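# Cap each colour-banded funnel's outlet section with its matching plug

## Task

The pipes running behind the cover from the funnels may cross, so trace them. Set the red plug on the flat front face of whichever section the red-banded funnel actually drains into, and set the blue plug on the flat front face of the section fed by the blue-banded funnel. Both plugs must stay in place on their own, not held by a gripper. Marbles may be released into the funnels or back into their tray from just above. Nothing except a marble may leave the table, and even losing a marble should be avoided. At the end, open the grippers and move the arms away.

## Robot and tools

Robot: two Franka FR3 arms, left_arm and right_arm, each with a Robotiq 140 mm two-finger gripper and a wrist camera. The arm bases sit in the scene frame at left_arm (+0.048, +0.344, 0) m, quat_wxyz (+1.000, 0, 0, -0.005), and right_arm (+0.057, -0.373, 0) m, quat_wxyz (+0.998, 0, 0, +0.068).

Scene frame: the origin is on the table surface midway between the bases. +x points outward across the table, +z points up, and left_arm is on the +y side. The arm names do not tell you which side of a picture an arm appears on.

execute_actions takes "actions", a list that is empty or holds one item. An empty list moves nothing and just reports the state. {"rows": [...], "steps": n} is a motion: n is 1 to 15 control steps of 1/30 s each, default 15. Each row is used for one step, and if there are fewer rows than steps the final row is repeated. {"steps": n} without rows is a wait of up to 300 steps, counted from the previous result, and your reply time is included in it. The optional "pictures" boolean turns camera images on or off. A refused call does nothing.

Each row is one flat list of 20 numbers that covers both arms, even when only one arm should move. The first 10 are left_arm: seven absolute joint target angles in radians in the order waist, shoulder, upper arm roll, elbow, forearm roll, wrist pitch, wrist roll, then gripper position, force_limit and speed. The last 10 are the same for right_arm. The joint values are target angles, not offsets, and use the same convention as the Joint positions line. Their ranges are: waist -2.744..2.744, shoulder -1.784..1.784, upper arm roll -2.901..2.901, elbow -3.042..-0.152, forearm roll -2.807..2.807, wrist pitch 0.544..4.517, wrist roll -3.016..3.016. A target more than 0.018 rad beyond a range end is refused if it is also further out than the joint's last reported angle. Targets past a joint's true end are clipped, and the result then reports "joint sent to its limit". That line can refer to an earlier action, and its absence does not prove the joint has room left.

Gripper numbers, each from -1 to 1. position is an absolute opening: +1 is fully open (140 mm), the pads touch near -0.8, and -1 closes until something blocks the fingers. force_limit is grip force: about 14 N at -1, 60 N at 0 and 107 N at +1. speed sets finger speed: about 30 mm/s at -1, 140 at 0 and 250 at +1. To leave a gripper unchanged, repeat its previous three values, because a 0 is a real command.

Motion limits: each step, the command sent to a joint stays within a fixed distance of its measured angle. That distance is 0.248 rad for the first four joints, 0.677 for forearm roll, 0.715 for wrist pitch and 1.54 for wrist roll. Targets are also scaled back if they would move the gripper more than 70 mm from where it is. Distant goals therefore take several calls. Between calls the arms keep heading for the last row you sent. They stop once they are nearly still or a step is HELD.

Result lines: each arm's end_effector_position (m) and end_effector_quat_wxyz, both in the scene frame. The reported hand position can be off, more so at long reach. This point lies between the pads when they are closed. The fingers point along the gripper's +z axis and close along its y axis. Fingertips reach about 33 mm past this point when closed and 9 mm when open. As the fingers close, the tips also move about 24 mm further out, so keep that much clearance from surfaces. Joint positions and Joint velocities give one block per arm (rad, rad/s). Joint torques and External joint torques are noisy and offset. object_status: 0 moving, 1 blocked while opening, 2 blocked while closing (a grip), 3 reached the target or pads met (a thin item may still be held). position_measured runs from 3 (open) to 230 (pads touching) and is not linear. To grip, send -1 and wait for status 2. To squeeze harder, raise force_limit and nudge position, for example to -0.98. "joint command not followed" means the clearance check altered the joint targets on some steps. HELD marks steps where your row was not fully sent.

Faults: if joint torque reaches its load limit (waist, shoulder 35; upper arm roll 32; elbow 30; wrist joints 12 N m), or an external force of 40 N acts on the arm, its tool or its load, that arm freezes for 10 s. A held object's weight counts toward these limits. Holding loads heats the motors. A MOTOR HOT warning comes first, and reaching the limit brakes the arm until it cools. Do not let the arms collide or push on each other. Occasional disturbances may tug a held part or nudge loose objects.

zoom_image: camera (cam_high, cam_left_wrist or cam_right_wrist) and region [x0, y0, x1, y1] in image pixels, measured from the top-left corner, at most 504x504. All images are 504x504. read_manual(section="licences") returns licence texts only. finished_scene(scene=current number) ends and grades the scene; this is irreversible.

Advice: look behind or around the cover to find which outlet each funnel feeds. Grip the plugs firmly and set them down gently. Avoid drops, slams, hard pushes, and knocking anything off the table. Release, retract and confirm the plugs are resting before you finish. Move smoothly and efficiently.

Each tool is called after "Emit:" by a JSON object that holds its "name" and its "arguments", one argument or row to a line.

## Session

Emit:
{"name": "execute_actions", "arguments": {
  "actions": []
}}

Scene clock: 0.00 s of 6600.00 s.
left_arm: end_effector_position=(+0.1761, +0.7529, +0.2247) position_measured=3 object_status=3 end_effector_quat_wxyz=(-0.357, -0.552, +0.695, +0.293) | right_arm: end_effector_position=(+0.1377, -0.1125, +0.3402) position_measured=3 object_status=3 end_effector_quat_wxyz=(+0.144, -0.560, +0.629, -0.520)
Joint positions: left_arm=[ 0.891  0.183 -0.091 -2.026  0.65   1.451  0.828] | right_arm=[ 1.388 -0.213  0.442 -2.287 -0.557  1.144  2.057]
Joint velocities: left_arm=[-0.001  0.     0.001  0.001 -0.001 -0.    -0.   ] | right_arm=[-0.    -0.     0.001 -0.001  0.    -0.     0.001]
Joint torques (N m, as the joint torque sensors report them, + toward a larger angle): no reading
External joint torques (N m, as the arm's controller estimates them; a push from outside toward a larger angle lowers the number): no reading

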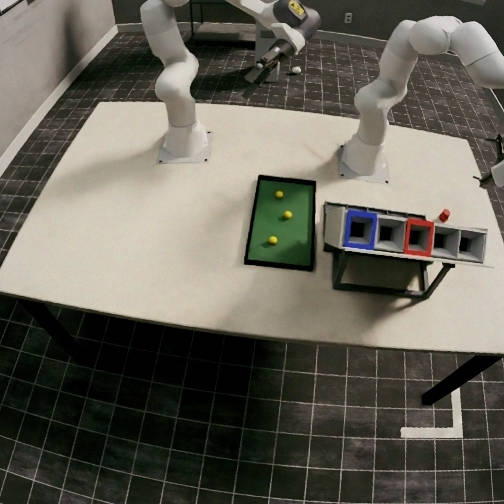

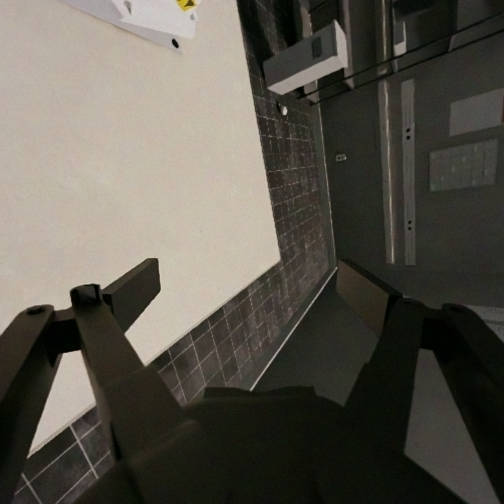

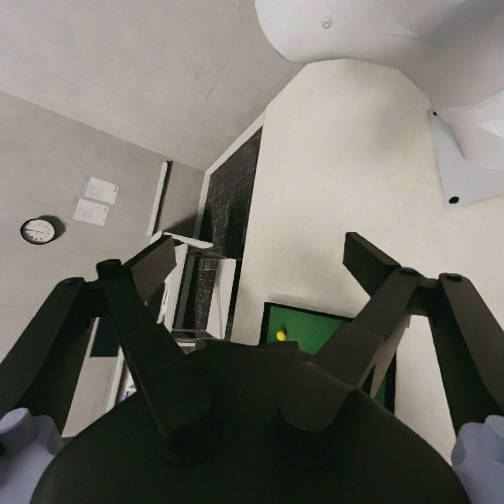

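Emit:
{"name": "execute_actions", "arguments": {
  "actions": [
    {"rows":[[0.891,-0.5,0,-2.0,0,1.5,0.852,-0.1,-0.5,0,-0.9,-0.74,0,-2.14,0,1.40,1.5,1,0,0]],"steps":15}
  ],
  "pictures": false
}}

Emit:
{"name": "execute_actions", "arguments": {
  "actions": [
    {"steps":20}
  ],
  "pictures": false
}}

Emit:
{"name": "execute_actions", "arguments": {
  "actions": [
    {"rows":[[-0.709,-0.5,0,-2.0,0,1.5,0.852,-0.1,-0.5,0,-0.9,-0.74,0,-2.14,0,1.40,1.5,1,0,0]],"steps":15}
  ],
  "pictures": false
}}

Emit:
{"name": "execute_actions", "arguments": {
  "actions": [
    {"steps":25}
  ]
}}

Emit:
{"name": "execute_actions", "arguments": {
  "actions": [
    {"rows":[[-0.709,-0.14,0,-2.57,0,2.43,0.852,-0.1,-0.5,0,-0.9,-0.74,0,-2.14,0,1.40,1.5,1,0,0]],"steps":15}
  ],
  "pictures": false
}}

Emit:
{"name": "execute_actions", "arguments": {
  "actions": [
    {"steps":40}
  ]
}}

Scene clock: 5.10 s of 6600.00 s.
left_arm: end_effector_position=(+0.2839, +0.6542, +0.4271) position_measured=108 object_status=0 end_effector_quat_wxyz=(+0.024, +0.720, -0.693, -0.025) | right_arm: end_effector_position=(+0.3250, -0.2453, +0.4515) position_measured=3 object_status=3 end_effector_quat_wxyz=(-0.002, -0.200, +0.980, -0.010)
Joint positions: left_arm=[ 0.89  -0.457 -0.004 -1.993  0.053  1.492  0.84 ] | right_arm=[ 0.328 -0.74   0.    -2.134 -0.018  1.386  1.63 ]
Joint velocities: left_arm=[-0.001 -0.982  0.028  0.166 -0.404  0.063  0.029] | right_arm=[-2.222  0.001 -0.072 -0.055  0.073  0.088 -0.418]
Joint torques (N m, as the joint torque sensors report them, + toward a larger angle): left_arm=[ 0.67  8.27  0.73 13.29 -0.28  1.74  0.38] | right_arm=[ 7.07 -4.82  3.81 20.56  2.9   2.54 -0.14]
External joint torques (N m, as the arm's controller estimates them; a push from outside toward a larger angle lowers the number): left_arm=[ 0.81 -0.11  1.36  2.37 -1.2   0.18  0.4 ] | right_arm=[-1.73  0.31  0.85 -1.81  0.87  0.59 -0.13]
Steps of this call (steps 1 to 90: nothing new was sent; then 1.60 s passed at rest; steps 91 to 105: all 15 steps of this action). Readings (joint positions | what the end effector reports):
91: left_arm=[0.888 0.169 -0.081 -2.029 0.584 1.456 0.829] | right_arm=[1.350 -0.244 0.413 -2.271 -0.436 1.188 2.004] | left_arm position_measured=3 object_status=0 | right_arm position_measured=3 object_status=3
92: left_arm=[0.887 0.139 -0.069 -2.031 0.511 1.459 0.830] | right_arm=[1.286 -0.304 0.349 -2.238 -0.329 1.226 1.955] | left_arm position_measured=10 object_status=0 | right_arm position_measured=3 object_status=3
94: left_arm=[0.888 0.062 -0.046 -2.027 0.387 1.465 0.831] | right_arm=[1.155 -0.425 0.217 -2.183 -0.217 1.277 1.885] | left_arm position_measured=25 object_status=0 | right_arm position_measured=3 object_status=3
98: left_arm=[0.890 -0.118 -0.019 -2.013 0.212 1.476 0.834] | right_arm=[0.894 -0.633 0.054 -2.146 -0.099 1.336 1.776] | left_arm position_measured=55 object_status=0 | right_arm position_measured=3 object_status=3
105: the state above

Scene clock: 5.77 s of 6600.00 s.
left_arm: end_effector_position=(+0.2927, +0.6416, +0.4417) position_measured=141 object_status=3 end_effector_quat_wxyz=(+0.000, +0.718, -0.696, -0.003) | right_arm: end_effector_position=(+0.2740, -0.5806, +0.4498) position_measured=3 object_status=3 end_effector_quat_wxyz=(-0.000, +0.346, +0.938, +0.001)
Joint positions: left_arm=[ 0.89  -0.502 -0.002 -1.999  0.005  1.497  0.847] | right_arm=[-0.891 -0.739 -0.007 -2.14  -0.002  1.399  1.519]
Joint velocities: left_arm=[-0.001  0.002 -0.    -0.001 -0.001  0.001  0.003] | right_arm=[-0.116  0.001  0.029  0.001 -0.    -0.001 -0.048]
Joint torques (N m, as the joint torque sensors report them, + toward a larger angle): left_arm=[  0.11 -11.65   0.27  24.69  -0.26   2.75   0.21] | right_arm=[-0.07 -5.7   2.49 21.29  1.26  2.77  0.  ]
External joint torques (N m, as the arm's controller estimates them; a push from outside toward a larger angle lowers the number): left_arm=[ 0.11  1.58  0.69  1.68 -1.06  0.31  0.21] | right_arm=[-1.07 -1.01  1.9  -0.89  0.23  0.35  0.  ]
Steps of this call (steps 1 to 20: the robot went on to your last target). Readings (joint positions | what the end effector reports):
1: left_arm=[0.890 -0.483 -0.003 -1.988 0.041 1.494 0.841] | right_arm=[0.248 -0.740 0.000 -2.136 -0.014 1.388 1.617] | left_arm position_measured=116 object_status=0 | right_arm position_measured=3 object_status=3
2: left_arm=[0.890 -0.499 -0.002 -1.986 0.032 1.496 0.842] | right_arm=[0.169 -0.740 0.000 -2.137 -0.012 1.390 1.606] | left_arm position_measured=123 object_status=0 | right_arm position_measured=3 object_status=3
4: left_arm=[0.890 -0.509 -0.002 -1.987 0.020 1.497 0.843] | right_arm=[0.010 -0.739 0.000 -2.139 -0.008 1.393 1.586] | left_arm position_measured=139 object_status=0 | right_arm position_measured=3 object_status=3
8: left_arm=[0.890 -0.504 -0.002 -1.997 0.010 1.497 0.845] | right_arm=[-0.304 -0.739 -0.000 -2.139 -0.004 1.397 1.557] | left_arm position_measured=141 object_status=0 | right_arm position_measured=3 object_status=3
20: the state above

Scene clock: 6.27 s of 6600.00 s.
left_arm: end_effector_position=(+0.4327, +0.3699, +0.4409) position_measured=141 object_status=3 end_effector_quat_wxyz=(+0.000, -0.384, +0.923, +0.002) | right_arm: end_effector_position=(+0.2732, -0.5814, +0.4498) position_measured=3 object_status=3 end_effector_quat_wxyz=(-0.001, +0.343, +0.939, +0.000)
Joint positions: left_arm=[ 0.073 -0.5    0.001 -1.999  0.004  1.499  0.847] | right_arm=[-0.898 -0.739 -0.003 -2.14  -0.002  1.399  1.507]
Joint velocities: left_arm=[-1.573 -0.001 -0.093 -0.    -0.019  0.002 -0.   ] | right_arm=[ 0.002  0.     0.001 -0.002 -0.001 -0.    -0.009]
Joint torques (N m, as the joint torque sensors report them, + toward a larger angle): left_arm=[  2.94 -12.48   3.72  24.58   0.6    2.48   0.28] | right_arm=[-1.12 -5.35  1.54 21.58  1.31  2.79  0.08]
External joint torques (N m, as the arm's controller estimates them; a push from outside toward a larger angle lowers the number): left_arm=[-2.8   2.76 -0.2   1.13 -0.58  0.32  0.28] | right_arm=[-1.18 -0.58  2.02 -0.62  0.5   0.38  0.07]
Steps of this call (steps 1 to 15: all 15 steps of this action). Readings (joint positions | what the end effector reports):
1: left_arm=[0.847 -0.502 0.014 -1.999 0.007 1.497 0.847] | right_arm=[-0.894 -0.739 -0.006 -2.140 -0.002 1.399 1.517] | left_arm position_measured=141 object_status=3 | right_arm position_measured=3 object_status=3
2: left_arm=[0.796 -0.502 0.017 -1.999 0.007 1.497 0.847] | right_arm=[-0.895 -0.739 -0.005 -2.140 -0.002 1.399 1.516] | left_arm position_measured=141 object_status=3 | right_arm position_measured=3 object_status=3
4: left_arm=[0.691 -0.501 0.013 -1.999 0.006 1.498 0.847] | right_arm=[-0.897 -0.739 -0.004 -2.140 -0.002 1.399 1.513] | left_arm position_measured=141 object_status=3 | right_arm position_measured=3 object_status=3
8: left_arm=[0.471 -0.500 0.005 -1.999 0.005 1.498 0.847] | right_arm=[-0.898 -0.739 -0.003 -2.140 -0.002 1.399 1.510] | left_arm position_measured=141 object_status=3 | right_arm position_measured=3 object_status=3
15: the state above

Scene clock: 7.10 s of 6600.00 s.
left_arm: end_effector_position=(+0.3384, +0.0902, +0.4409) position_measured=141 object_status=3 end_effector_quat_wxyz=(+0.000, -0.002, +1.000, +0.001) | right_arm: end_effector_position=(+0.2732, -0.5814, +0.4498) position_measured=3 object_status=3 end_effector_quat_wxyz=(-0.001, +0.342, +0.940, +0.000)
Joint positions: left_arm=[-0.706 -0.5   -0.002 -1.999  0.     1.499  0.848] | right_arm=[-0.899 -0.739 -0.002 -2.14  -0.002  1.399  1.504]
Joint velocities: left_arm=[-0.004  0.     0.003  0.     0.    -0.     0.001] | right_arm=[-0.001  0.001  0.     0.    -0.001  0.    -0.002]
Joint torques (N m, as the joint torque sensors report them, + toward a larger angle): left_arm=[ -1.88 -12.81   0.46  24.61   0.56   2.49   0.34] | right_arm=[-0.99 -4.97  2.   21.69  1.33  2.9   0.09]
External joint torques (N m, as the arm's controller estimates them; a push from outside toward a larger angle lowers the number): left_arm=[-1.8   0.57  0.99  1.53 -0.22  0.05  0.34] | right_arm=[-1.   -0.29  2.55 -0.48  0.52  0.49  0.09]
Steps of this call (steps 1 to 25: the robot went on to your last target). Readings (joint positions | what the end effector reports):
1: left_arm=[0.016 -0.500 0.001 -1.999 0.004 1.499 0.847] | right_arm=[-0.898 -0.739 -0.003 -2.140 -0.002 1.399 1.507] | left_arm position_measured=141 object_status=3 | right_arm position_measured=3 object_status=3
2: left_arm=[-0.042 -0.500 0.000 -1.999 0.004 1.499 0.847] | right_arm=[-0.898 -0.739 -0.003 -2.140 -0.002 1.399 1.506] | left_arm position_measured=141 object_status=3 | right_arm position_measured=3 object_status=3
4: left_arm=[-0.157 -0.500 0.000 -1.999 0.003 1.499 0.847] | right_arm=[-0.898 -0.739 -0.003 -2.140 -0.002 1.399 1.506] | left_arm position_measured=141 object_status=3 | right_arm position_measured=3 object_status=3
8: left_arm=[-0.388 -0.500 -0.000 -1.999 0.003 1.499 0.847] | right_arm=[-0.898 -0.739 -0.002 -2.140 -0.002 1.399 1.505] | left_arm position_measured=141 object_status=3 | right_arm position_measured=3 object_status=3
25: the state above

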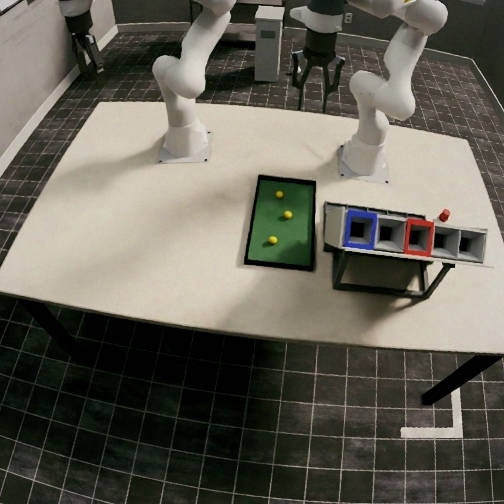

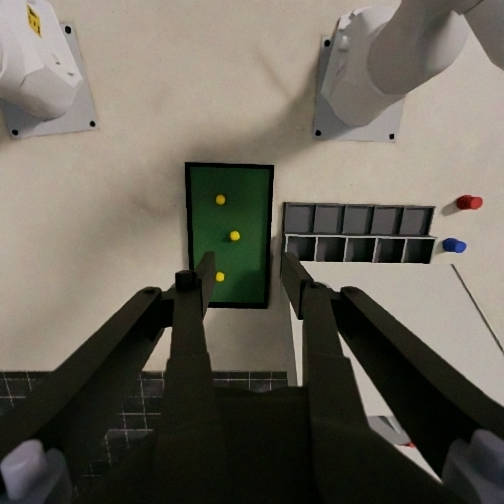

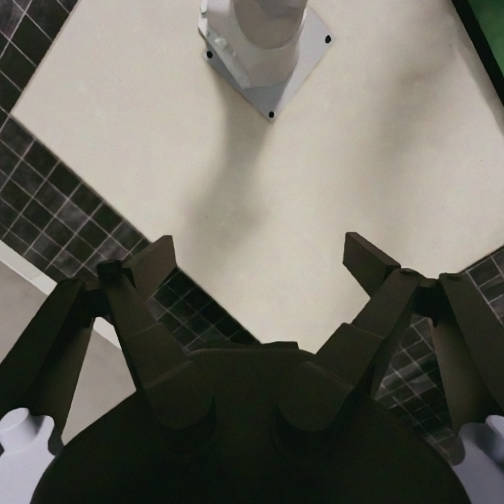

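Scene clock: 7.60 s of 6600.00 s.
left_arm: end_effector_position=(+0.3664, +0.0657, +0.1595) position_measured=141 object_status=3 end_effector_quat_wxyz=(-0.043, -0.002, +0.998, +0.038) | right_arm: end_effector_position=(+0.2732, -0.5814, +0.4498) position_measured=3 object_status=3 end_effector_quat_wxyz=(-0.001, +0.342, +0.940, +0.000)
Joint positions: left_arm=[-0.706 -0.195 -0.002 -2.433  0.     2.123  0.848] | right_arm=[-0.899 -0.739 -0.002 -2.14  -0.002  1.399  1.504]
Joint velocities: left_arm=[-0.     0.595  0.001 -1.392 -0.001  1.449  0.   ] | right_arm=[-0.001  0.001  0.     0.001  0.001 -0.001 -0.   ]
Joint torques (N m, as the joint torque sensors report them, + toward a larger angle): left_arm=[ -1.87 -26.15   0.94  27.67   0.45   3.24   0.21] | right_arm=[-1.25 -6.    2.01 21.01  1.39  2.76 -0.08]
External joint torques (N m, as the arm's controller estimates them; a push from outside toward a larger angle lowers the number): left_arm=[-1.87  2.69  1.07 -0.51 -0.15  0.8   0.19] | right_arm=[-1.26 -1.17  2.57 -1.28  0.58  0.34 -0.08]
Steps of this call (steps 1 to 15: all 15 steps of this action). Readings (joint positions | what the end effector reports):
1: left_arm=[-0.706 -0.495 -0.002 -2.010 0.000 1.533 0.848] | right_arm=[-0.899 -0.739 -0.002 -2.140 -0.002 1.399 1.504] | left_arm position_measured=141 object_status=3 | right_arm position_measured=3 object_status=3
2: left_arm=[-0.706 -0.481 -0.002 -2.028 0.000 1.571 0.848] | right_arm=[-0.899 -0.739 -0.002 -2.140 -0.002 1.399 1.504] | left_arm position_measured=141 object_status=3 | right_arm position_measured=3 object_status=3
4: left_arm=[-0.706 -0.441 -0.002 -2.070 0.000 1.648 0.848] | right_arm=[-0.899 -0.739 -0.002 -2.140 -0.002 1.399 1.504] | left_arm position_measured=141 object_status=3 | right_arm position_measured=3 object_status=3
8: left_arm=[-0.706 -0.345 -0.002 -2.166 0.000 1.807 0.848] | right_arm=[-0.899 -0.739 -0.002 -2.140 -0.002 1.399 1.504] | left_arm position_measured=141 object_status=3 | right_arm position_measured=3 object_status=3
15: the state above

Scene clock: 8.93 s of 6600.00 s.
left_arm: end_effector_position=(+0.3771, +0.0563, +0.1007) position_measured=141 object_status=3 end_effector_quat_wxyz=(-0.002, -0.002, +1.000, +0.002) | right_arm: end_effector_position=(+0.2732, -0.5814, +0.4498) position_measured=3 object_status=3 end_effector_quat_wxyz=(-0.001, +0.342, +0.940, +0.000)
Joint positions: left_arm=[-0.707 -0.138 -0.002 -2.57   0.     2.427  0.848] | right_arm=[-0.899 -0.739 -0.002 -2.14  -0.002  1.399  1.504]
Joint velocities: left_arm=[ 0.    -0.001 -0.    -0.001  0.001  0.     0.   ] | right_arm=[ 0.001  0.    -0.     0.    -0.001 -0.     0.   ]
Joint torques (N m, as the joint torque sensors report them, + toward a larger angle): left_arm=[ -0.97 -24.21   0.54  22.33   0.31   2.88   0.29] | right_arm=[-0.69 -5.26  1.21 20.63  1.25  2.78 -0.06]
External joint torques (N m, as the arm's controller estimates them; a push from outside toward a larger angle lowers the number): left_arm=[-0.97 -0.56  0.65  1.68 -0.2   0.45  0.29] | right_arm=[-0.69 -0.42  1.82 -1.64  0.45  0.37 -0.06]
Steps of this call (steps 1 to 40: the robot went on to your last target). Readings (joint positions | what the end effector reports):
1: left_arm=[-0.706 -0.175 -0.002 -2.479 0.000 2.177 0.848] | right_arm=[-0.899 -0.739 -0.002 -2.140 -0.002 1.399 1.504] | left_arm position_measured=141 object_status=3 | right_arm position_measured=3 object_status=3
2: left_arm=[-0.706 -0.157 -0.002 -2.516 0.000 2.220 0.848] | right_arm=[-0.899 -0.739 -0.002 -2.140 -0.002 1.399 1.504] | left_arm position_measured=141 object_status=3 | right_arm position_measured=3 object_status=3
4: left_arm=[-0.706 -0.136 -0.002 -2.557 0.000 2.283 0.848] | right_arm=[-0.899 -0.739 -0.002 -2.140 -0.002 1.399 1.504] | left_arm position_measured=141 object_status=3 | right_arm position_measured=3 object_status=3
8: left_arm=[-0.707 -0.135 -0.002 -2.570 0.000 2.360 0.848] | right_arm=[-0.899 -0.739 -0.002 -2.140 -0.002 1.399 1.504] | left_arm position_measured=141 object_status=3 | right_arm position_measured=3 object_status=3
40: the state above

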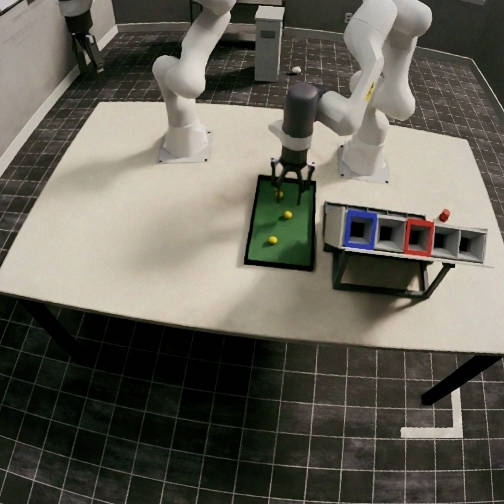

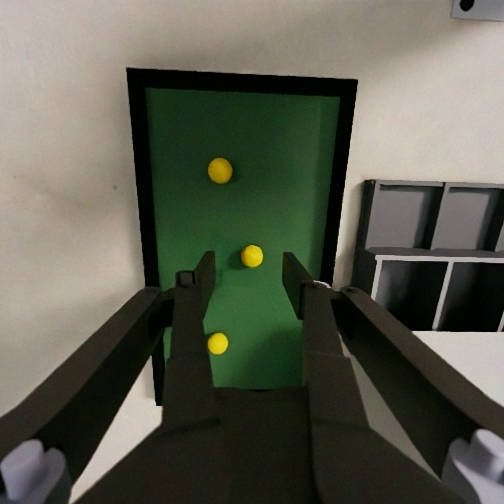

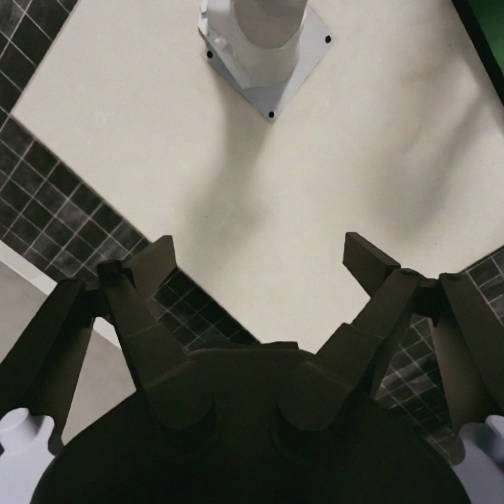

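Emit:
{"name": "execute_actions", "arguments": {
  "actions": [
    {"rows":[[-0.697,-0.09,0,-2.587,0,2.51,0.862,-0.1,-0.5,0,-0.9,-0.74,0,-2.14,0,1.40,1.5,1,0,0],[-0.697,-0.09,0,-2.587,0,2.51,0.862,-0.1,-0.5,0,-0.9,-0.74,0,-2.14,0,1.40,1.5,1,0,0],[-0.697,-0.09,0,-2.587,0,2.51,0.862,-0.1,-0.5,0,-0.9,-0.74,0,-2.14,0,1.40,1.5,1,0,0],[-0.697,-0.09,0,-2.587,0,2.51,0.862,-0.1,-0.5,0,-0.9,-0.74,0,-2.14,0,1.40,1.5,1,0,0],[-0.697,-0.04,0,-2.6,0,2.58,0.862,-0.1,-0.5,0,-0.9,-0.74,0,-2.14,0,1.40,1.5,1,0,0],[-0.697,-0.04,0,-2.6,0,2.58,0.862,-0.1,-0.5,0,-0.9,-0.74,0,-2.14,0,1.40,1.5,1,0,0],[-0.697,-0.04,0,-2.6,0,2.58,0.862,-0.1,-0.5,0,-0.9,-0.74,0,-2.14,0,1.40,1.5,1,0,0],[-0.697,-0.04,0,-2.6,0,2.58,0.862,-0.1,-0.5,0,-0.9,-0.74,0,-2.14,0,1.40,1.5,1,0,0],[-0.697,-0.003,0,-2.607,0,2.606,0.862,-0.1,-0.5,0,-0.9,-0.74,0,-2.14,0,1.40,1.5,1,0,0]],"steps":15}
  ],
  "pictures": false
}}

Emit:
{"name": "execute_actions", "arguments": {
  "actions": [
    {"steps":6}
  ],
  "pictures": false
}}

Emit:
{"name": "execute_actions", "arguments": {
  "actions": [
    {"rows":[[-0.697,-0.003,0,-2.607,0,2.606,0.862,-1,-0.5,-0.3,-0.9,-0.74,0,-2.14,0,1.40,1.5,1,0,0]],"steps":15}
  ],
  "pictures": false
}}

Emit:
{"name": "execute_actions", "arguments": {
  "actions": [
    {"steps":6}
  ]
}}

Emit:
{"name": "execute_actions", "arguments": {
  "actions": [
    {"rows":[[-0.697,-0.1,0,-2.55,0,2.45,0.907,-1,-0.5,-0.3,-0.9,-0.74,0,-2.14,0,1.40,1.5,1,0,0],[-0.697,-0.1,0,-2.55,0,2.45,0.907,-1,-0.5,-0.3,-0.9,-0.74,0,-2.14,0,1.40,1.5,1,0,0],[-0.697,-0.1,0,-2.55,0,2.45,0.907,-1,-0.5,-0.3,-0.9,-0.74,0,-2.14,0,1.40,1.5,1,0,0],[-0.697,-0.1,0,-2.55,0,2.45,0.907,-1,-0.5,-0.3,-0.9,-0.74,0,-2.14,0,1.40,1.5,1,0,0],[-0.65,0.001,0,-1.335,0,1.336,1.2,-1,-0.5,-0.3,-0.9,-0.74,0,-2.14,0,1.40,1.5,1,0,0]],"steps":15}
  ],
  "pictures": false
}}

Emit:
{"name": "execute_actions", "arguments": {
  "actions": [
    {"steps":20}
  ],
  "pictures": false
}}

Emit:
{"name": "execute_actions", "arguments": {
  "actions": [
    {"rows":[[-0.2,0.1,0,-1.25,0,1.35,1.377,-1,-0.5,-0.3,-0.9,-0.74,0,-2.14,0,1.40,1.5,1,0,0]],"steps":15}
  ],
  "pictures": false
}}

Emit:
{"name": "execute_actions", "arguments": {
  "actions": [
    {"rows":[[-0.18,0.2,0,-1.23,0,1.45,1.377,-1,-0.5,-0.3,-0.9,-0.74,0,-2.14,0,1.40,1.5,1,0,0],[-0.18,0.2,0,-1.23,0,1.45,1.377,-1,-0.5,-0.3,-0.9,-0.74,0,-2.14,0,1.40,1.5,1,0,0],[-0.18,0.2,0,-1.23,0,1.45,1.377,-1,-0.5,-0.3,-0.9,-0.74,0,-2.14,0,1.40,1.5,1,0,0],[-0.18,0.2,0,-1.23,0,1.45,1.377,-1,-0.5,-0.3,-0.9,-0.74,0,-2.14,0,1.40,1.5,1,0,0],[-0.18,0.283,0,-1.228,0,1.511,1.377,-1,-0.5,-0.3,-0.9,-0.74,0,-2.14,0,1.40,1.5,1,0,0]],"steps":15}
  ],
  "pictures": false
}}

Emit:
{"name": "execute_actions", "arguments": {
  "actions": [
    {"steps":12}
  ]
}}

Scene clock: 27.13 s of 6600.00 s.
left_arm: end_effector_position=(+0.3742, +0.0632, +0.0420) position_measured=141 object_status=3 end_effector_quat_wxyz=(-0.007, -0.002, +1.000, +0.006) | right_arm: end_effector_position=(+0.2732, -0.5814, +0.4498) position_measured=3 object_status=3 end_effector_quat_wxyz=(-0.001, +0.342, +0.940, +0.000)
Joint positions: left_arm=[-0.699 -0.005 -0.001 -2.607  0.     2.583  0.856] | right_arm=[-0.899 -0.739 -0.002 -2.14  -0.002  1.399  1.504]
Joint velocities: left_arm=[ 0.002  0.013  0.001  0.001 -0.     0.117  0.008] | right_arm=[-0.     0.     0.001  0.     0.     0.     0.   ]
Joint torques (N m, as the joint torque sensors report them, + toward a larger angle): left_arm=[  1.27 -26.38   0.7   20.72   0.25   2.79   0.29] | right_arm=[-0.44 -4.38  2.07 20.53  1.28  2.83 -0.06]
External joint torques (N m, as the arm's controller estimates them; a push from outside toward a larger angle lowers the number): left_arm=[ 1.19  0.55  0.62  1.64 -0.15  0.33  0.29] | right_arm=[-0.44  0.5   2.64 -1.77  0.47  0.41 -0.06]
Steps of this call (steps 1 to 15: the robot went on to your last target; steps 16 to 90: nothing new was sent; then 14.70 s passed at rest; steps 91 to 105: all 15 steps of this action). Readings (joint positions | what the end effector reports):
91: left_arm=[-0.705 -0.131 -0.002 -2.571 0.000 2.442 0.849] | right_arm=[-0.899 -0.739 -0.002 -2.140 -0.002 1.399 1.504] | left_arm position_measured=141 object_status=3 | right_arm position_measured=3 object_status=3
92: left_arm=[-0.703 -0.120 -0.002 -2.574 0.000 2.455 0.850] | right_arm=[-0.899 -0.739 -0.002 -2.140 -0.002 1.399 1.504] | left_arm position_measured=141 object_status=3 | right_arm position_measured=3 object_status=3
94: left_arm=[-0.701 -0.102 -0.001 -2.582 0.000 2.471 0.852] | right_arm=[-0.899 -0.739 -0.002 -2.140 -0.002 1.399 1.504] | left_arm position_measured=141 object_status=3 | right_arm position_measured=3 object_status=3
98: left_arm=[-0.699 -0.052 -0.001 -2.597 0.000 2.529 0.854] | right_arm=[-0.899 -0.739 -0.002 -2.140 -0.002 1.399 1.504] | left_arm position_measured=141 object_status=3 | right_arm position_measured=3 object_status=3
105: the state above

Scene clock: 27.33 s of 6600.00 s.
left_arm: end_effector_position=(+0.3776, +0.0603, +0.0432) position_measured=141 object_status=3 end_effector_quat_wxyz=(-0.002, -0.001, +1.000, +0.002) | right_arm: end_effector_position=(+0.2732, -0.5814, +0.4498) position_measured=3 object_status=3 end_effector_quat_wxyz=(-0.001, +0.342, +0.940, +0.000)
Joint positions: left_arm=[-0.699 -0.005 -0.001 -2.607  0.     2.597  0.857] | right_arm=[-0.899 -0.739 -0.002 -2.14  -0.002  1.399  1.504]
Joint velocities: left_arm=[-0.001 -0.001 -0.     0.     0.     0.036  0.003] | right_arm=[ 0.     0.    -0.     0.     0.001 -0.001  0.002]
Joint torques (N m, as the joint torque sensors report them, + toward a larger angle): left_arm=[  1.21 -25.31   0.57  20.59   0.21   2.8    0.22] | right_arm=[-0.42 -5.04  1.8  21.5   1.29  2.76 -0.02]
External joint torques (N m, as the arm's controller estimates them; a push from outside toward a larger angle lowers the number): left_arm=[ 1.24  0.66  0.6   2.26 -0.2   0.37  0.22] | right_arm=[-0.4  -0.28  2.43 -0.74  0.49  0.34 -0.02]
Steps of this call (steps 1 to 6: the robot went on to your last target). Readings (joint positions | what the end effector reports):
1: left_arm=[-0.699 -0.005 -0.001 -2.607 0.000 2.587 0.856] | right_arm=[-0.899 -0.739 -0.002 -2.140 -0.002 1.399 1.504] | left_arm position_measured=141 object_status=3 | right_arm position_measured=3 object_status=3
2: left_arm=[-0.699 -0.005 -0.001 -2.607 0.000 2.590 0.857] | right_arm=[-0.899 -0.739 -0.002 -2.140 -0.002 1.399 1.504] | left_arm position_measured=141 object_status=3 | right_arm position_measured=3 object_status=3
4: left_arm=[-0.699 -0.005 -0.001 -2.607 0.000 2.594 0.857] | right_arm=[-0.899 -0.739 -0.002 -2.140 -0.002 1.399 1.504] | left_arm position_measured=141 object_status=3 | right_arm position_measured=3 object_status=3
6: the state above

Scene clock: 27.83 s of 6600.00 s.
left_arm: end_effector_position=(+0.3789, +0.0592, +0.0436) position_measured=197 object_status=0 end_effector_quat_wxyz=(+0.000, -0.001, +1.000, +0.000) | right_arm: end_effector_position=(+0.2732, -0.5814, +0.4498) position_measured=3 object_status=3 end_effector_quat_wxyz=(-0.001, +0.342, +0.940, +0.000)
Joint positions: left_arm=[-0.699 -0.005 -0.001 -2.607  0.     2.603  0.858] | right_arm=[-0.899 -0.739 -0.002 -2.14  -0.002  1.399  1.504]
Joint velocities: left_arm=[-0.001  0.    -0.001  0.     0.     0.001  0.001] | right_arm=[ 0.    -0.    -0.001  0.     0.001  0.     0.001]
Joint torques (N m, as the joint torque sensors report them, + toward a larger angle): left_arm=[  1.2  -24.38   0.17  20.81   0.19   2.85   0.42] | right_arm=[-1.16 -5.11  1.99 20.93  1.25  2.82  0.02]
External joint torques (N m, as the arm's controller estimates them; a push from outside toward a larger angle lowers the number): left_arm=[ 1.27  1.6   0.24  2.42 -0.22  0.4   0.42] | right_arm=[-1.13 -0.33  2.62 -1.32  0.45  0.41  0.02]
Steps of this call (steps 1 to 15: all 15 steps of this action). Readings (joint positions | what the end effector reports):
1: left_arm=[-0.699 -0.005 -0.001 -2.607 0.000 2.598 0.857] | right_arm=[-0.899 -0.739 -0.002 -2.140 -0.002 1.399 1.504] | left_arm position_measured=141 object_status=0 | right_arm position_measured=3 object_status=3
2: left_arm=[-0.699 -0.005 -0.001 -2.607 0.000 2.599 0.857] | right_arm=[-0.899 -0.739 -0.002 -2.140 -0.002 1.399 1.504] | left_arm position_measured=146 object_status=0 | right_arm position_measured=3 object_status=3
4: left_arm=[-0.699 -0.005 -0.001 -2.607 0.000 2.601 0.857] | right_arm=[-0.899 -0.739 -0.002 -2.140 -0.002 1.399 1.504] | left_arm position_measured=158 object_status=0 | right_arm position_measured=3 object_status=3
8: left_arm=[-0.699 -0.005 -0.001 -2.607 0.000 2.602 0.858] | right_arm=[-0.899 -0.739 -0.002 -2.140 -0.002 1.399 1.504] | left_arm position_measured=181 object_status=0 | right_arm position_measured=3 object_status=3
15: the state above

Scene clock: 28.03 s of 6600.00 s.
left_arm: end_effector_position=(+0.3789, +0.0592, +0.0437) position_measured=197 object_status=2 end_effector_quat_wxyz=(+0.000, -0.001, +1.000, -0.000) | right_arm: end_effector_position=(+0.2732, -0.5814, +0.4498) position_measured=3 object_status=3 end_effector_quat_wxyz=(-0.001, +0.342, +0.940, +0.000)
Joint positions: left_arm=[-0.699 -0.005 -0.001 -2.607  0.     2.603  0.858] | right_arm=[-0.899 -0.739 -0.002 -2.14  -0.002  1.399  1.504]
Joint velocities: left_arm=[ 0.002 -0.     0.    -0.001 -0.001 -0.001  0.001] | right_arm=[-0.002  0.002  0.001 -0.     0.     0.    -0.001]
Joint torques (N m, as the joint torque sensors report them, + toward a larger angle): left_arm=[  1.13 -24.96   0.44  20.58   0.14   2.88   0.32] | right_arm=[-0.7  -5.01  2.32 20.07  1.26  2.87 -0.06]
External joint torques (N m, as the arm's controller estimates them; a push from outside toward a larger angle lowers the number): left_arm=[ 1.08  0.9   0.38  2.32 -0.26  0.45  0.32] | right_arm=[-0.68 -0.35  2.9  -2.12  0.46  0.45 -0.06]
Steps of this call (steps 1 to 6: the robot went on to your last target). Readings (joint positions | what the end effector reports):
1: left_arm=[-0.699 -0.005 -0.001 -2.607 0.000 2.603 0.858] | right_arm=[-0.899 -0.739 -0.002 -2.140 -0.002 1.399 1.504] | left_arm position_measured=197 object_status=2 | right_arm position_measured=3 object_status=3
2: left_arm=[-0.699 -0.005 -0.001 -2.607 0.000 2.603 0.858] | right_arm=[-0.899 -0.739 -0.002 -2.140 -0.002 1.399 1.504] | left_arm position_measured=197 object_status=2 | right_arm position_measured=3 object_status=3
4: left_arm=[-0.699 -0.005 -0.001 -2.607 0.000 2.603 0.858] | right_arm=[-0.899 -0.739 -0.002 -2.140 -0.002 1.399 1.504] | left_arm position_measured=197 object_status=2 | right_arm position_measured=3 object_status=3
6: the state above

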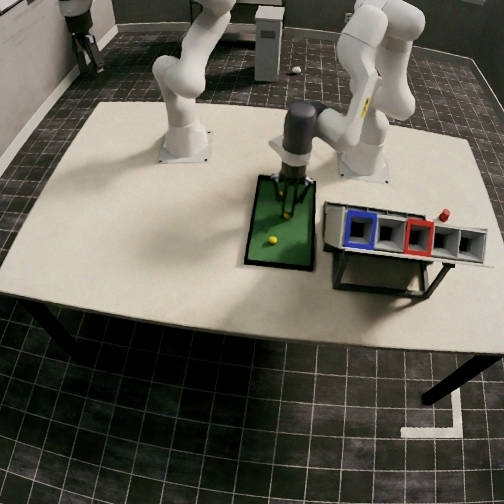

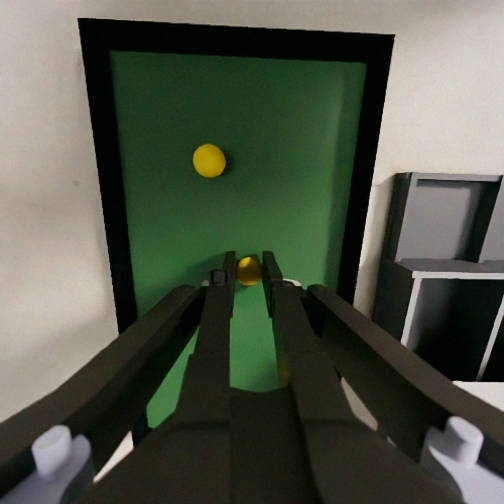

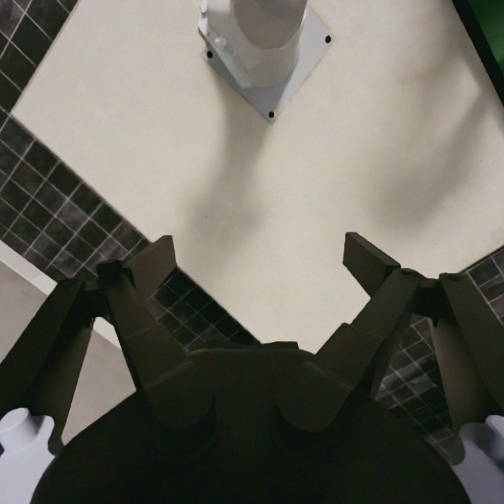

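Scene clock: 28.53 s of 6600.00 s.
left_arm: end_effector_position=(+0.3996, +0.0652, +0.1993) position_measured=197 object_status=2 end_effector_quat_wxyz=(-0.117, +0.061, +0.988, +0.082) | right_arm: end_effector_position=(+0.2732, -0.5814, +0.4498) position_measured=3 object_status=3 end_effector_quat_wxyz=(-0.001, +0.342, +0.940, +0.000)
Joint positions: left_arm=[-0.659 -0.006 -0.001 -2.098  0.     1.806  1.024] | right_arm=[-0.899 -0.739 -0.002 -2.14  -0.002  1.399  1.504]
Joint velocities: left_arm=[ 0.035  0.07  -0.001  1.315 -0.    -1.514  0.319] | right_arm=[ 0.001 -0.002  0.     0.001  0.001  0.001  0.002]
Joint torques (N m, as the joint torque sensors report them, + toward a larger angle): left_arm=[  1.11 -31.47   0.06  21.94   0.4    0.39   0.38] | right_arm=[-1.18 -5.85  1.4  20.86  1.27  2.74 -0.02]
External joint torques (N m, as the arm's controller estimates them; a push from outside toward a larger angle lowers the number): left_arm=[ 1.5   2.23  0.31  2.99 -0.33 -0.77  0.36] | right_arm=[-1.15 -0.92  2.03 -1.5   0.47  0.32 -0.02]
Steps of this call (steps 1 to 15: all 15 steps of this action). Readings (joint positions | what the end effector reports):
1: left_arm=[-0.699 -0.017 -0.001 -2.601 0.000 2.574 0.862] | right_arm=[-0.899 -0.739 -0.002 -2.140 -0.002 1.399 1.504] | left_arm position_measured=197 object_status=2 | right_arm position_measured=3 object_status=3
2: left_arm=[-0.699 -0.039 -0.001 -2.589 0.000 2.550 0.867] | right_arm=[-0.899 -0.739 -0.002 -2.140 -0.002 1.399 1.504] | left_arm position_measured=197 object_status=2 | right_arm position_measured=3 object_status=3
4: left_arm=[-0.699 -0.077 -0.001 -2.564 0.000 2.520 0.874] | right_arm=[-0.899 -0.739 -0.002 -2.140 -0.002 1.399 1.504] | left_arm position_measured=197 object_status=2 | right_arm position_measured=3 object_status=3
8: left_arm=[-0.675 -0.038 -0.002 -2.385 0.000 2.233 0.943] | right_arm=[-0.899 -0.739 -0.002 -2.140 -0.002 1.399 1.504] | left_arm position_measured=197 object_status=2 | right_arm position_measured=3 object_status=3
15: the state above

Scene clock: 29.20 s of 6600.00 s.
left_arm: end_effector_position=(+0.4659, +0.0171, +0.5082) position_measured=197 object_status=2 end_effector_quat_wxyz=(+0.015, +0.130, +0.991, -0.009) | right_arm: end_effector_position=(+0.2732, -0.5814, +0.4498) position_measured=3 object_status=3 end_effector_quat_wxyz=(-0.001, +0.342, +0.940, +0.000)
Joint positions: left_arm=[-0.652 -0.01  -0.001 -1.335  0.     1.36   1.167] | right_arm=[-0.899 -0.739 -0.002 -2.14  -0.002  1.399  1.504]
Joint velocities: left_arm=[ 0.     0.084  0.001 -0.001  0.001 -0.132  0.097] | right_arm=[-0.    -0.001 -0.    -0.     0.    -0.     0.001]
Joint torques (N m, as the joint torque sensors report them, + toward a larger angle): left_arm=[  1.74 -25.92   0.9   22.5    0.49   2.14   0.51] | right_arm=[ 0.23 -5.07  2.53 21.2   1.41  2.87 -0.04]
External joint torques (N m, as the arm's controller estimates them; a push from outside toward a larger angle lowers the number): left_arm=[ 1.74  1.98  0.91  1.84 -0.27 -0.4   0.51] | right_arm=[ 0.2  -0.18  3.1  -1.08  0.6   0.46 -0.04]
Steps of this call (steps 1 to 20: the robot went on to your last target). Readings (joint positions | what the end effector reports):
1: left_arm=[-0.658 -0.003 -0.001 -2.050 0.000 1.753 1.035] | right_arm=[-0.899 -0.739 -0.002 -2.140 -0.002 1.399 1.504] | left_arm position_measured=197 object_status=2 | right_arm position_measured=3 object_status=3
2: left_arm=[-0.657 0.000 -0.001 -1.999 0.000 1.704 1.046] | right_arm=[-0.899 -0.739 -0.002 -2.140 -0.002 1.399 1.504] | left_arm position_measured=197 object_status=2 | right_arm position_measured=3 object_status=3
4: left_arm=[-0.655 0.004 -0.001 -1.892 0.000 1.619 1.066] | right_arm=[-0.899 -0.739 -0.002 -2.140 -0.002 1.399 1.504] | left_arm position_measured=197 object_status=2 | right_arm position_measured=3 object_status=3
8: left_arm=[-0.654 0.005 -0.001 -1.669 0.000 1.503 1.100] | right_arm=[-0.899 -0.739 -0.002 -2.140 -0.002 1.399 1.504] | left_arm position_measured=197 object_status=2 | right_arm position_measured=3 object_status=3
20: the state above

Scene clock: 29.70 s of 6600.00 s.
left_arm: end_effector_position=(+0.5951, +0.2316, +0.4831) position_measured=197 object_status=2 end_effector_quat_wxyz=(-0.001, -0.032, +0.999, +0.001) | right_arm: end_effector_position=(+0.2732, -0.5814, +0.4498) position_measured=3 object_status=3 end_effector_quat_wxyz=(-0.001, +0.342, +0.940, +0.000)
Joint positions: left_arm=[-0.203  0.1    0.011 -1.255 -0.     1.354  1.305] | right_arm=[-0.899 -0.739 -0.002 -2.14  -0.002  1.399  1.504]
Joint velocities: left_arm=[ 0.147 -0.001  0.     0.037 -0.001 -0.014  0.223] | right_arm=[-0.001 -0.    -0.001  0.002  0.     0.    -0.   ]
Joint torques (N m, as the joint torque sensors report them, + toward a larger angle): left_arm=[ -5.27 -33.23  -7.15  24.55   0.66   2.1    0.26] | right_arm=[-0.71 -5.34  1.72 20.46  1.26  2.8  -0.01]
External joint torques (N m, as the arm's controller estimates them; a push from outside toward a larger angle lowers the number): left_arm=[ 2.24  1.12 -0.12  2.16  0.8  -0.4   0.27] | right_arm=[-0.68 -0.4   2.36 -1.89  0.46  0.38 -0.01]
Steps of this call (steps 1 to 15: all 15 steps of this action). Readings (joint positions | what the end effector reports):
1: left_arm=[-0.627 0.001 -0.015 -1.321 -0.002 1.358 1.177] | right_arm=[-0.899 -0.739 -0.002 -2.140 -0.002 1.399 1.504] | left_arm position_measured=197 object_status=2 | right_arm position_measured=3 object_status=3
2: left_arm=[-0.595 0.014 -0.019 -1.309 -0.003 1.358 1.187] | right_arm=[-0.899 -0.739 -0.002 -2.140 -0.002 1.399 1.504] | left_arm position_measured=197 object_status=2 | right_arm position_measured=3 object_status=3
4: left_arm=[-0.525 0.039 -0.018 -1.293 -0.003 1.358 1.204] | right_arm=[-0.899 -0.739 -0.002 -2.140 -0.002 1.399 1.504] | left_arm position_measured=197 object_status=2 | right_arm position_measured=3 object_status=3
8: left_arm=[-0.377 0.074 -0.011 -1.275 -0.003 1.357 1.235] | right_arm=[-0.899 -0.739 -0.002 -2.140 -0.002 1.399 1.504] | left_arm position_measured=197 object_status=2 | right_arm position_measured=3 object_status=3
15: the state above

Scene clock: 30.20 s of 6600.00 s.
left_arm: end_effector_position=(+0.6645, +0.2249, +0.3918) position_measured=197 object_status=2 end_effector_quat_wxyz=(-0.014, -0.010, +1.000, +0.003) | right_arm: end_effector_position=(+0.2732, -0.5814, +0.4498) position_measured=3 object_status=3 end_effector_quat_wxyz=(-0.001, +0.342, +0.940, -0.000)
Joint positions: left_arm=[-0.182  0.291  0.002 -1.233 -0.     1.495  1.36 ] | right_arm=[-0.899 -0.739 -0.002 -2.14  -0.002  1.399  1.504]
Joint velocities: left_arm=[ 0.001 -0.057  0.001  0.042 -0.001  0.077  0.045] | right_arm=[ 0.001  0.    -0.001  0.001  0.001  0.001  0.001]
Joint torques (N m, as the joint torque sensors report them, + toward a larger angle): left_arm=[  1.95 -42.42  -1.1   25.11   0.65   2.64   0.23] | right_arm=[-1.01 -5.11  1.47 21.15  1.27  2.78  0.02]
External joint torques (N m, as the arm's controller estimates them; a push from outside toward a larger angle lowers the number): left_arm=[ 1.69 -1.46 -1.59  1.76 -0.19  0.31  0.23] | right_arm=[-1.03 -0.39  2.03 -1.06  0.46  0.37  0.02]
Steps of this call (steps 1 to 15: all 15 steps of this action). Readings (joint positions | what the end effector reports):
1: left_arm=[-0.196 0.113 0.008 -1.241 -0.000 1.368 1.312] | right_arm=[-0.899 -0.739 -0.002 -2.140 -0.002 1.399 1.504] | left_arm position_measured=197 object_status=2 | right_arm position_measured=3 object_status=3
2: left_arm=[-0.191 0.132 0.007 -1.232 -0.000 1.384 1.319] | right_arm=[-0.899 -0.739 -0.002 -2.140 -0.002 1.399 1.504] | left_arm position_measured=197 object_status=2 | right_arm position_measured=3 object_status=3
4: left_arm=[-0.185 0.168 0.005 -1.230 -0.000 1.406 1.329] | right_arm=[-0.899 -0.739 -0.002 -2.140 -0.002 1.399 1.504] | left_arm position_measured=197 object_status=2 | right_arm position_measured=3 object_status=3
8: left_arm=[-0.182 0.261 0.003 -1.229 -0.000 1.462 1.345] | right_arm=[-0.899 -0.739 -0.002 -2.140 -0.002 1.399 1.504] | left_arm position_measured=197 object_status=2 | right_arm position_measured=3 object_status=3
15: the state above

Scene clock: 30.60 s of 6600.00 s.
left_arm: end_effector_position=(+0.6687, +0.2241, +0.3987) position_measured=197 object_status=2 end_effector_quat_wxyz=(-0.003, -0.005, +1.000, +0.001) | right_arm: end_effector_position=(+0.2732, -0.5814, +0.4498) position_measured=3 object_status=3 end_effector_quat_wxyz=(-0.001, +0.342, +0.940, -0.000)
Joint positions: left_arm=[-0.182  0.284  0.002 -1.229 -0.     1.507  1.37 ] | right_arm=[-0.899 -0.739 -0.002 -2.14  -0.002  1.399  1.504]
Joint velocities: left_arm=[0.001 0.    0.001 0.001 0.001 0.007 0.011] | right_arm=[ 0.001  0.001 -0.001  0.     0.     0.001  0.001]
Joint torques (N m, as the joint torque sensors report them, + toward a larger angle): left_arm=[  0.9  -40.71  -0.98  25.16   0.67   2.88   0.45] | right_arm=[-0.89 -4.71  1.73 20.52  1.3   2.85 -0.04]
External joint torques (N m, as the arm's controller estimates them; a push from outside toward a larger angle lowers the number): left_arm=[ 0.76 -0.22 -1.36  1.88 -0.15  0.45  0.45] | right_arm=[-0.9   0.01  2.31 -1.7   0.5   0.44 -0.04]
Steps of this call (steps 1 to 12: the robot went on to your last target). Readings (joint positions | what the end effector reports):
1: left_arm=[-0.182 0.289 0.002 -1.232 -0.000 1.498 1.361] | right_arm=[-0.899 -0.739 -0.002 -2.140 -0.002 1.399 1.504] | left_arm position_measured=197 object_status=2 | right_arm position_measured=3 object_status=3
2: left_arm=[-0.182 0.287 0.002 -1.231 -0.000 1.500 1.362] | right_arm=[-0.899 -0.739 -0.002 -2.140 -0.002 1.399 1.504] | left_arm position_measured=197 object_status=2 | right_arm position_measured=3 object_status=3
4: left_arm=[-0.182 0.285 0.002 -1.229 -0.000 1.503 1.365] | right_arm=[-0.899 -0.739 -0.002 -2.140 -0.002 1.399 1.504] | left_arm position_measured=197 object_status=2 | right_arm position_measured=3 object_status=3
8: left_arm=[-0.182 0.284 0.002 -1.229 -0.000 1.506 1.368] | right_arm=[-0.899 -0.739 -0.002 -2.140 -0.002 1.399 1.504] | left_arm position_measured=197 object_status=2 | right_arm position_measured=3 object_status=3
12: the state above

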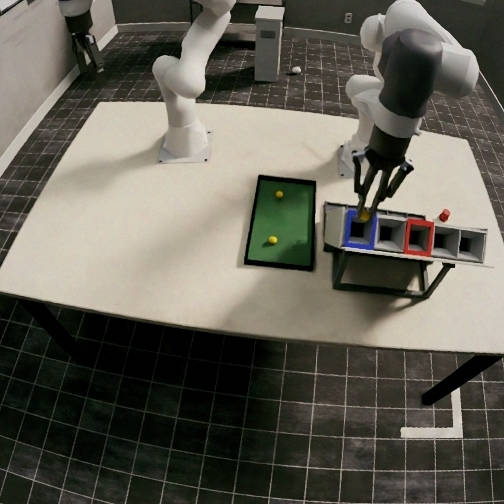

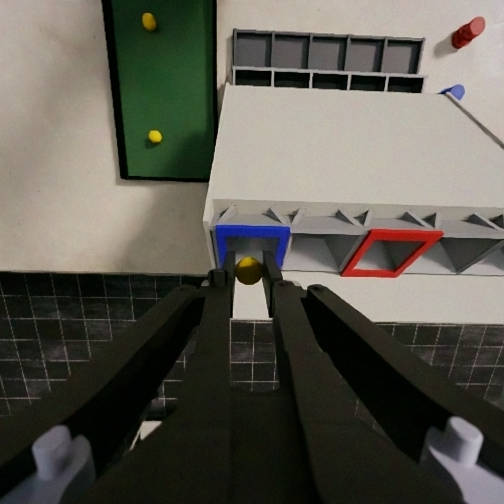

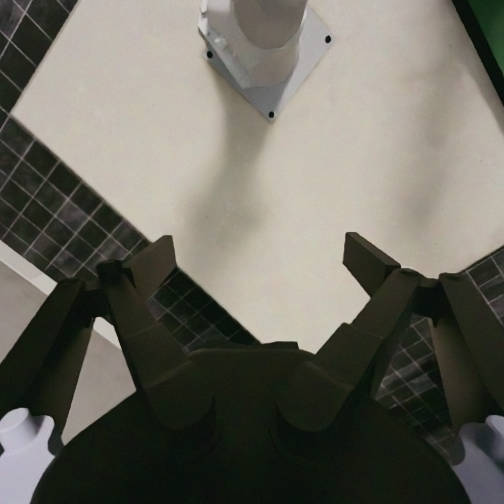

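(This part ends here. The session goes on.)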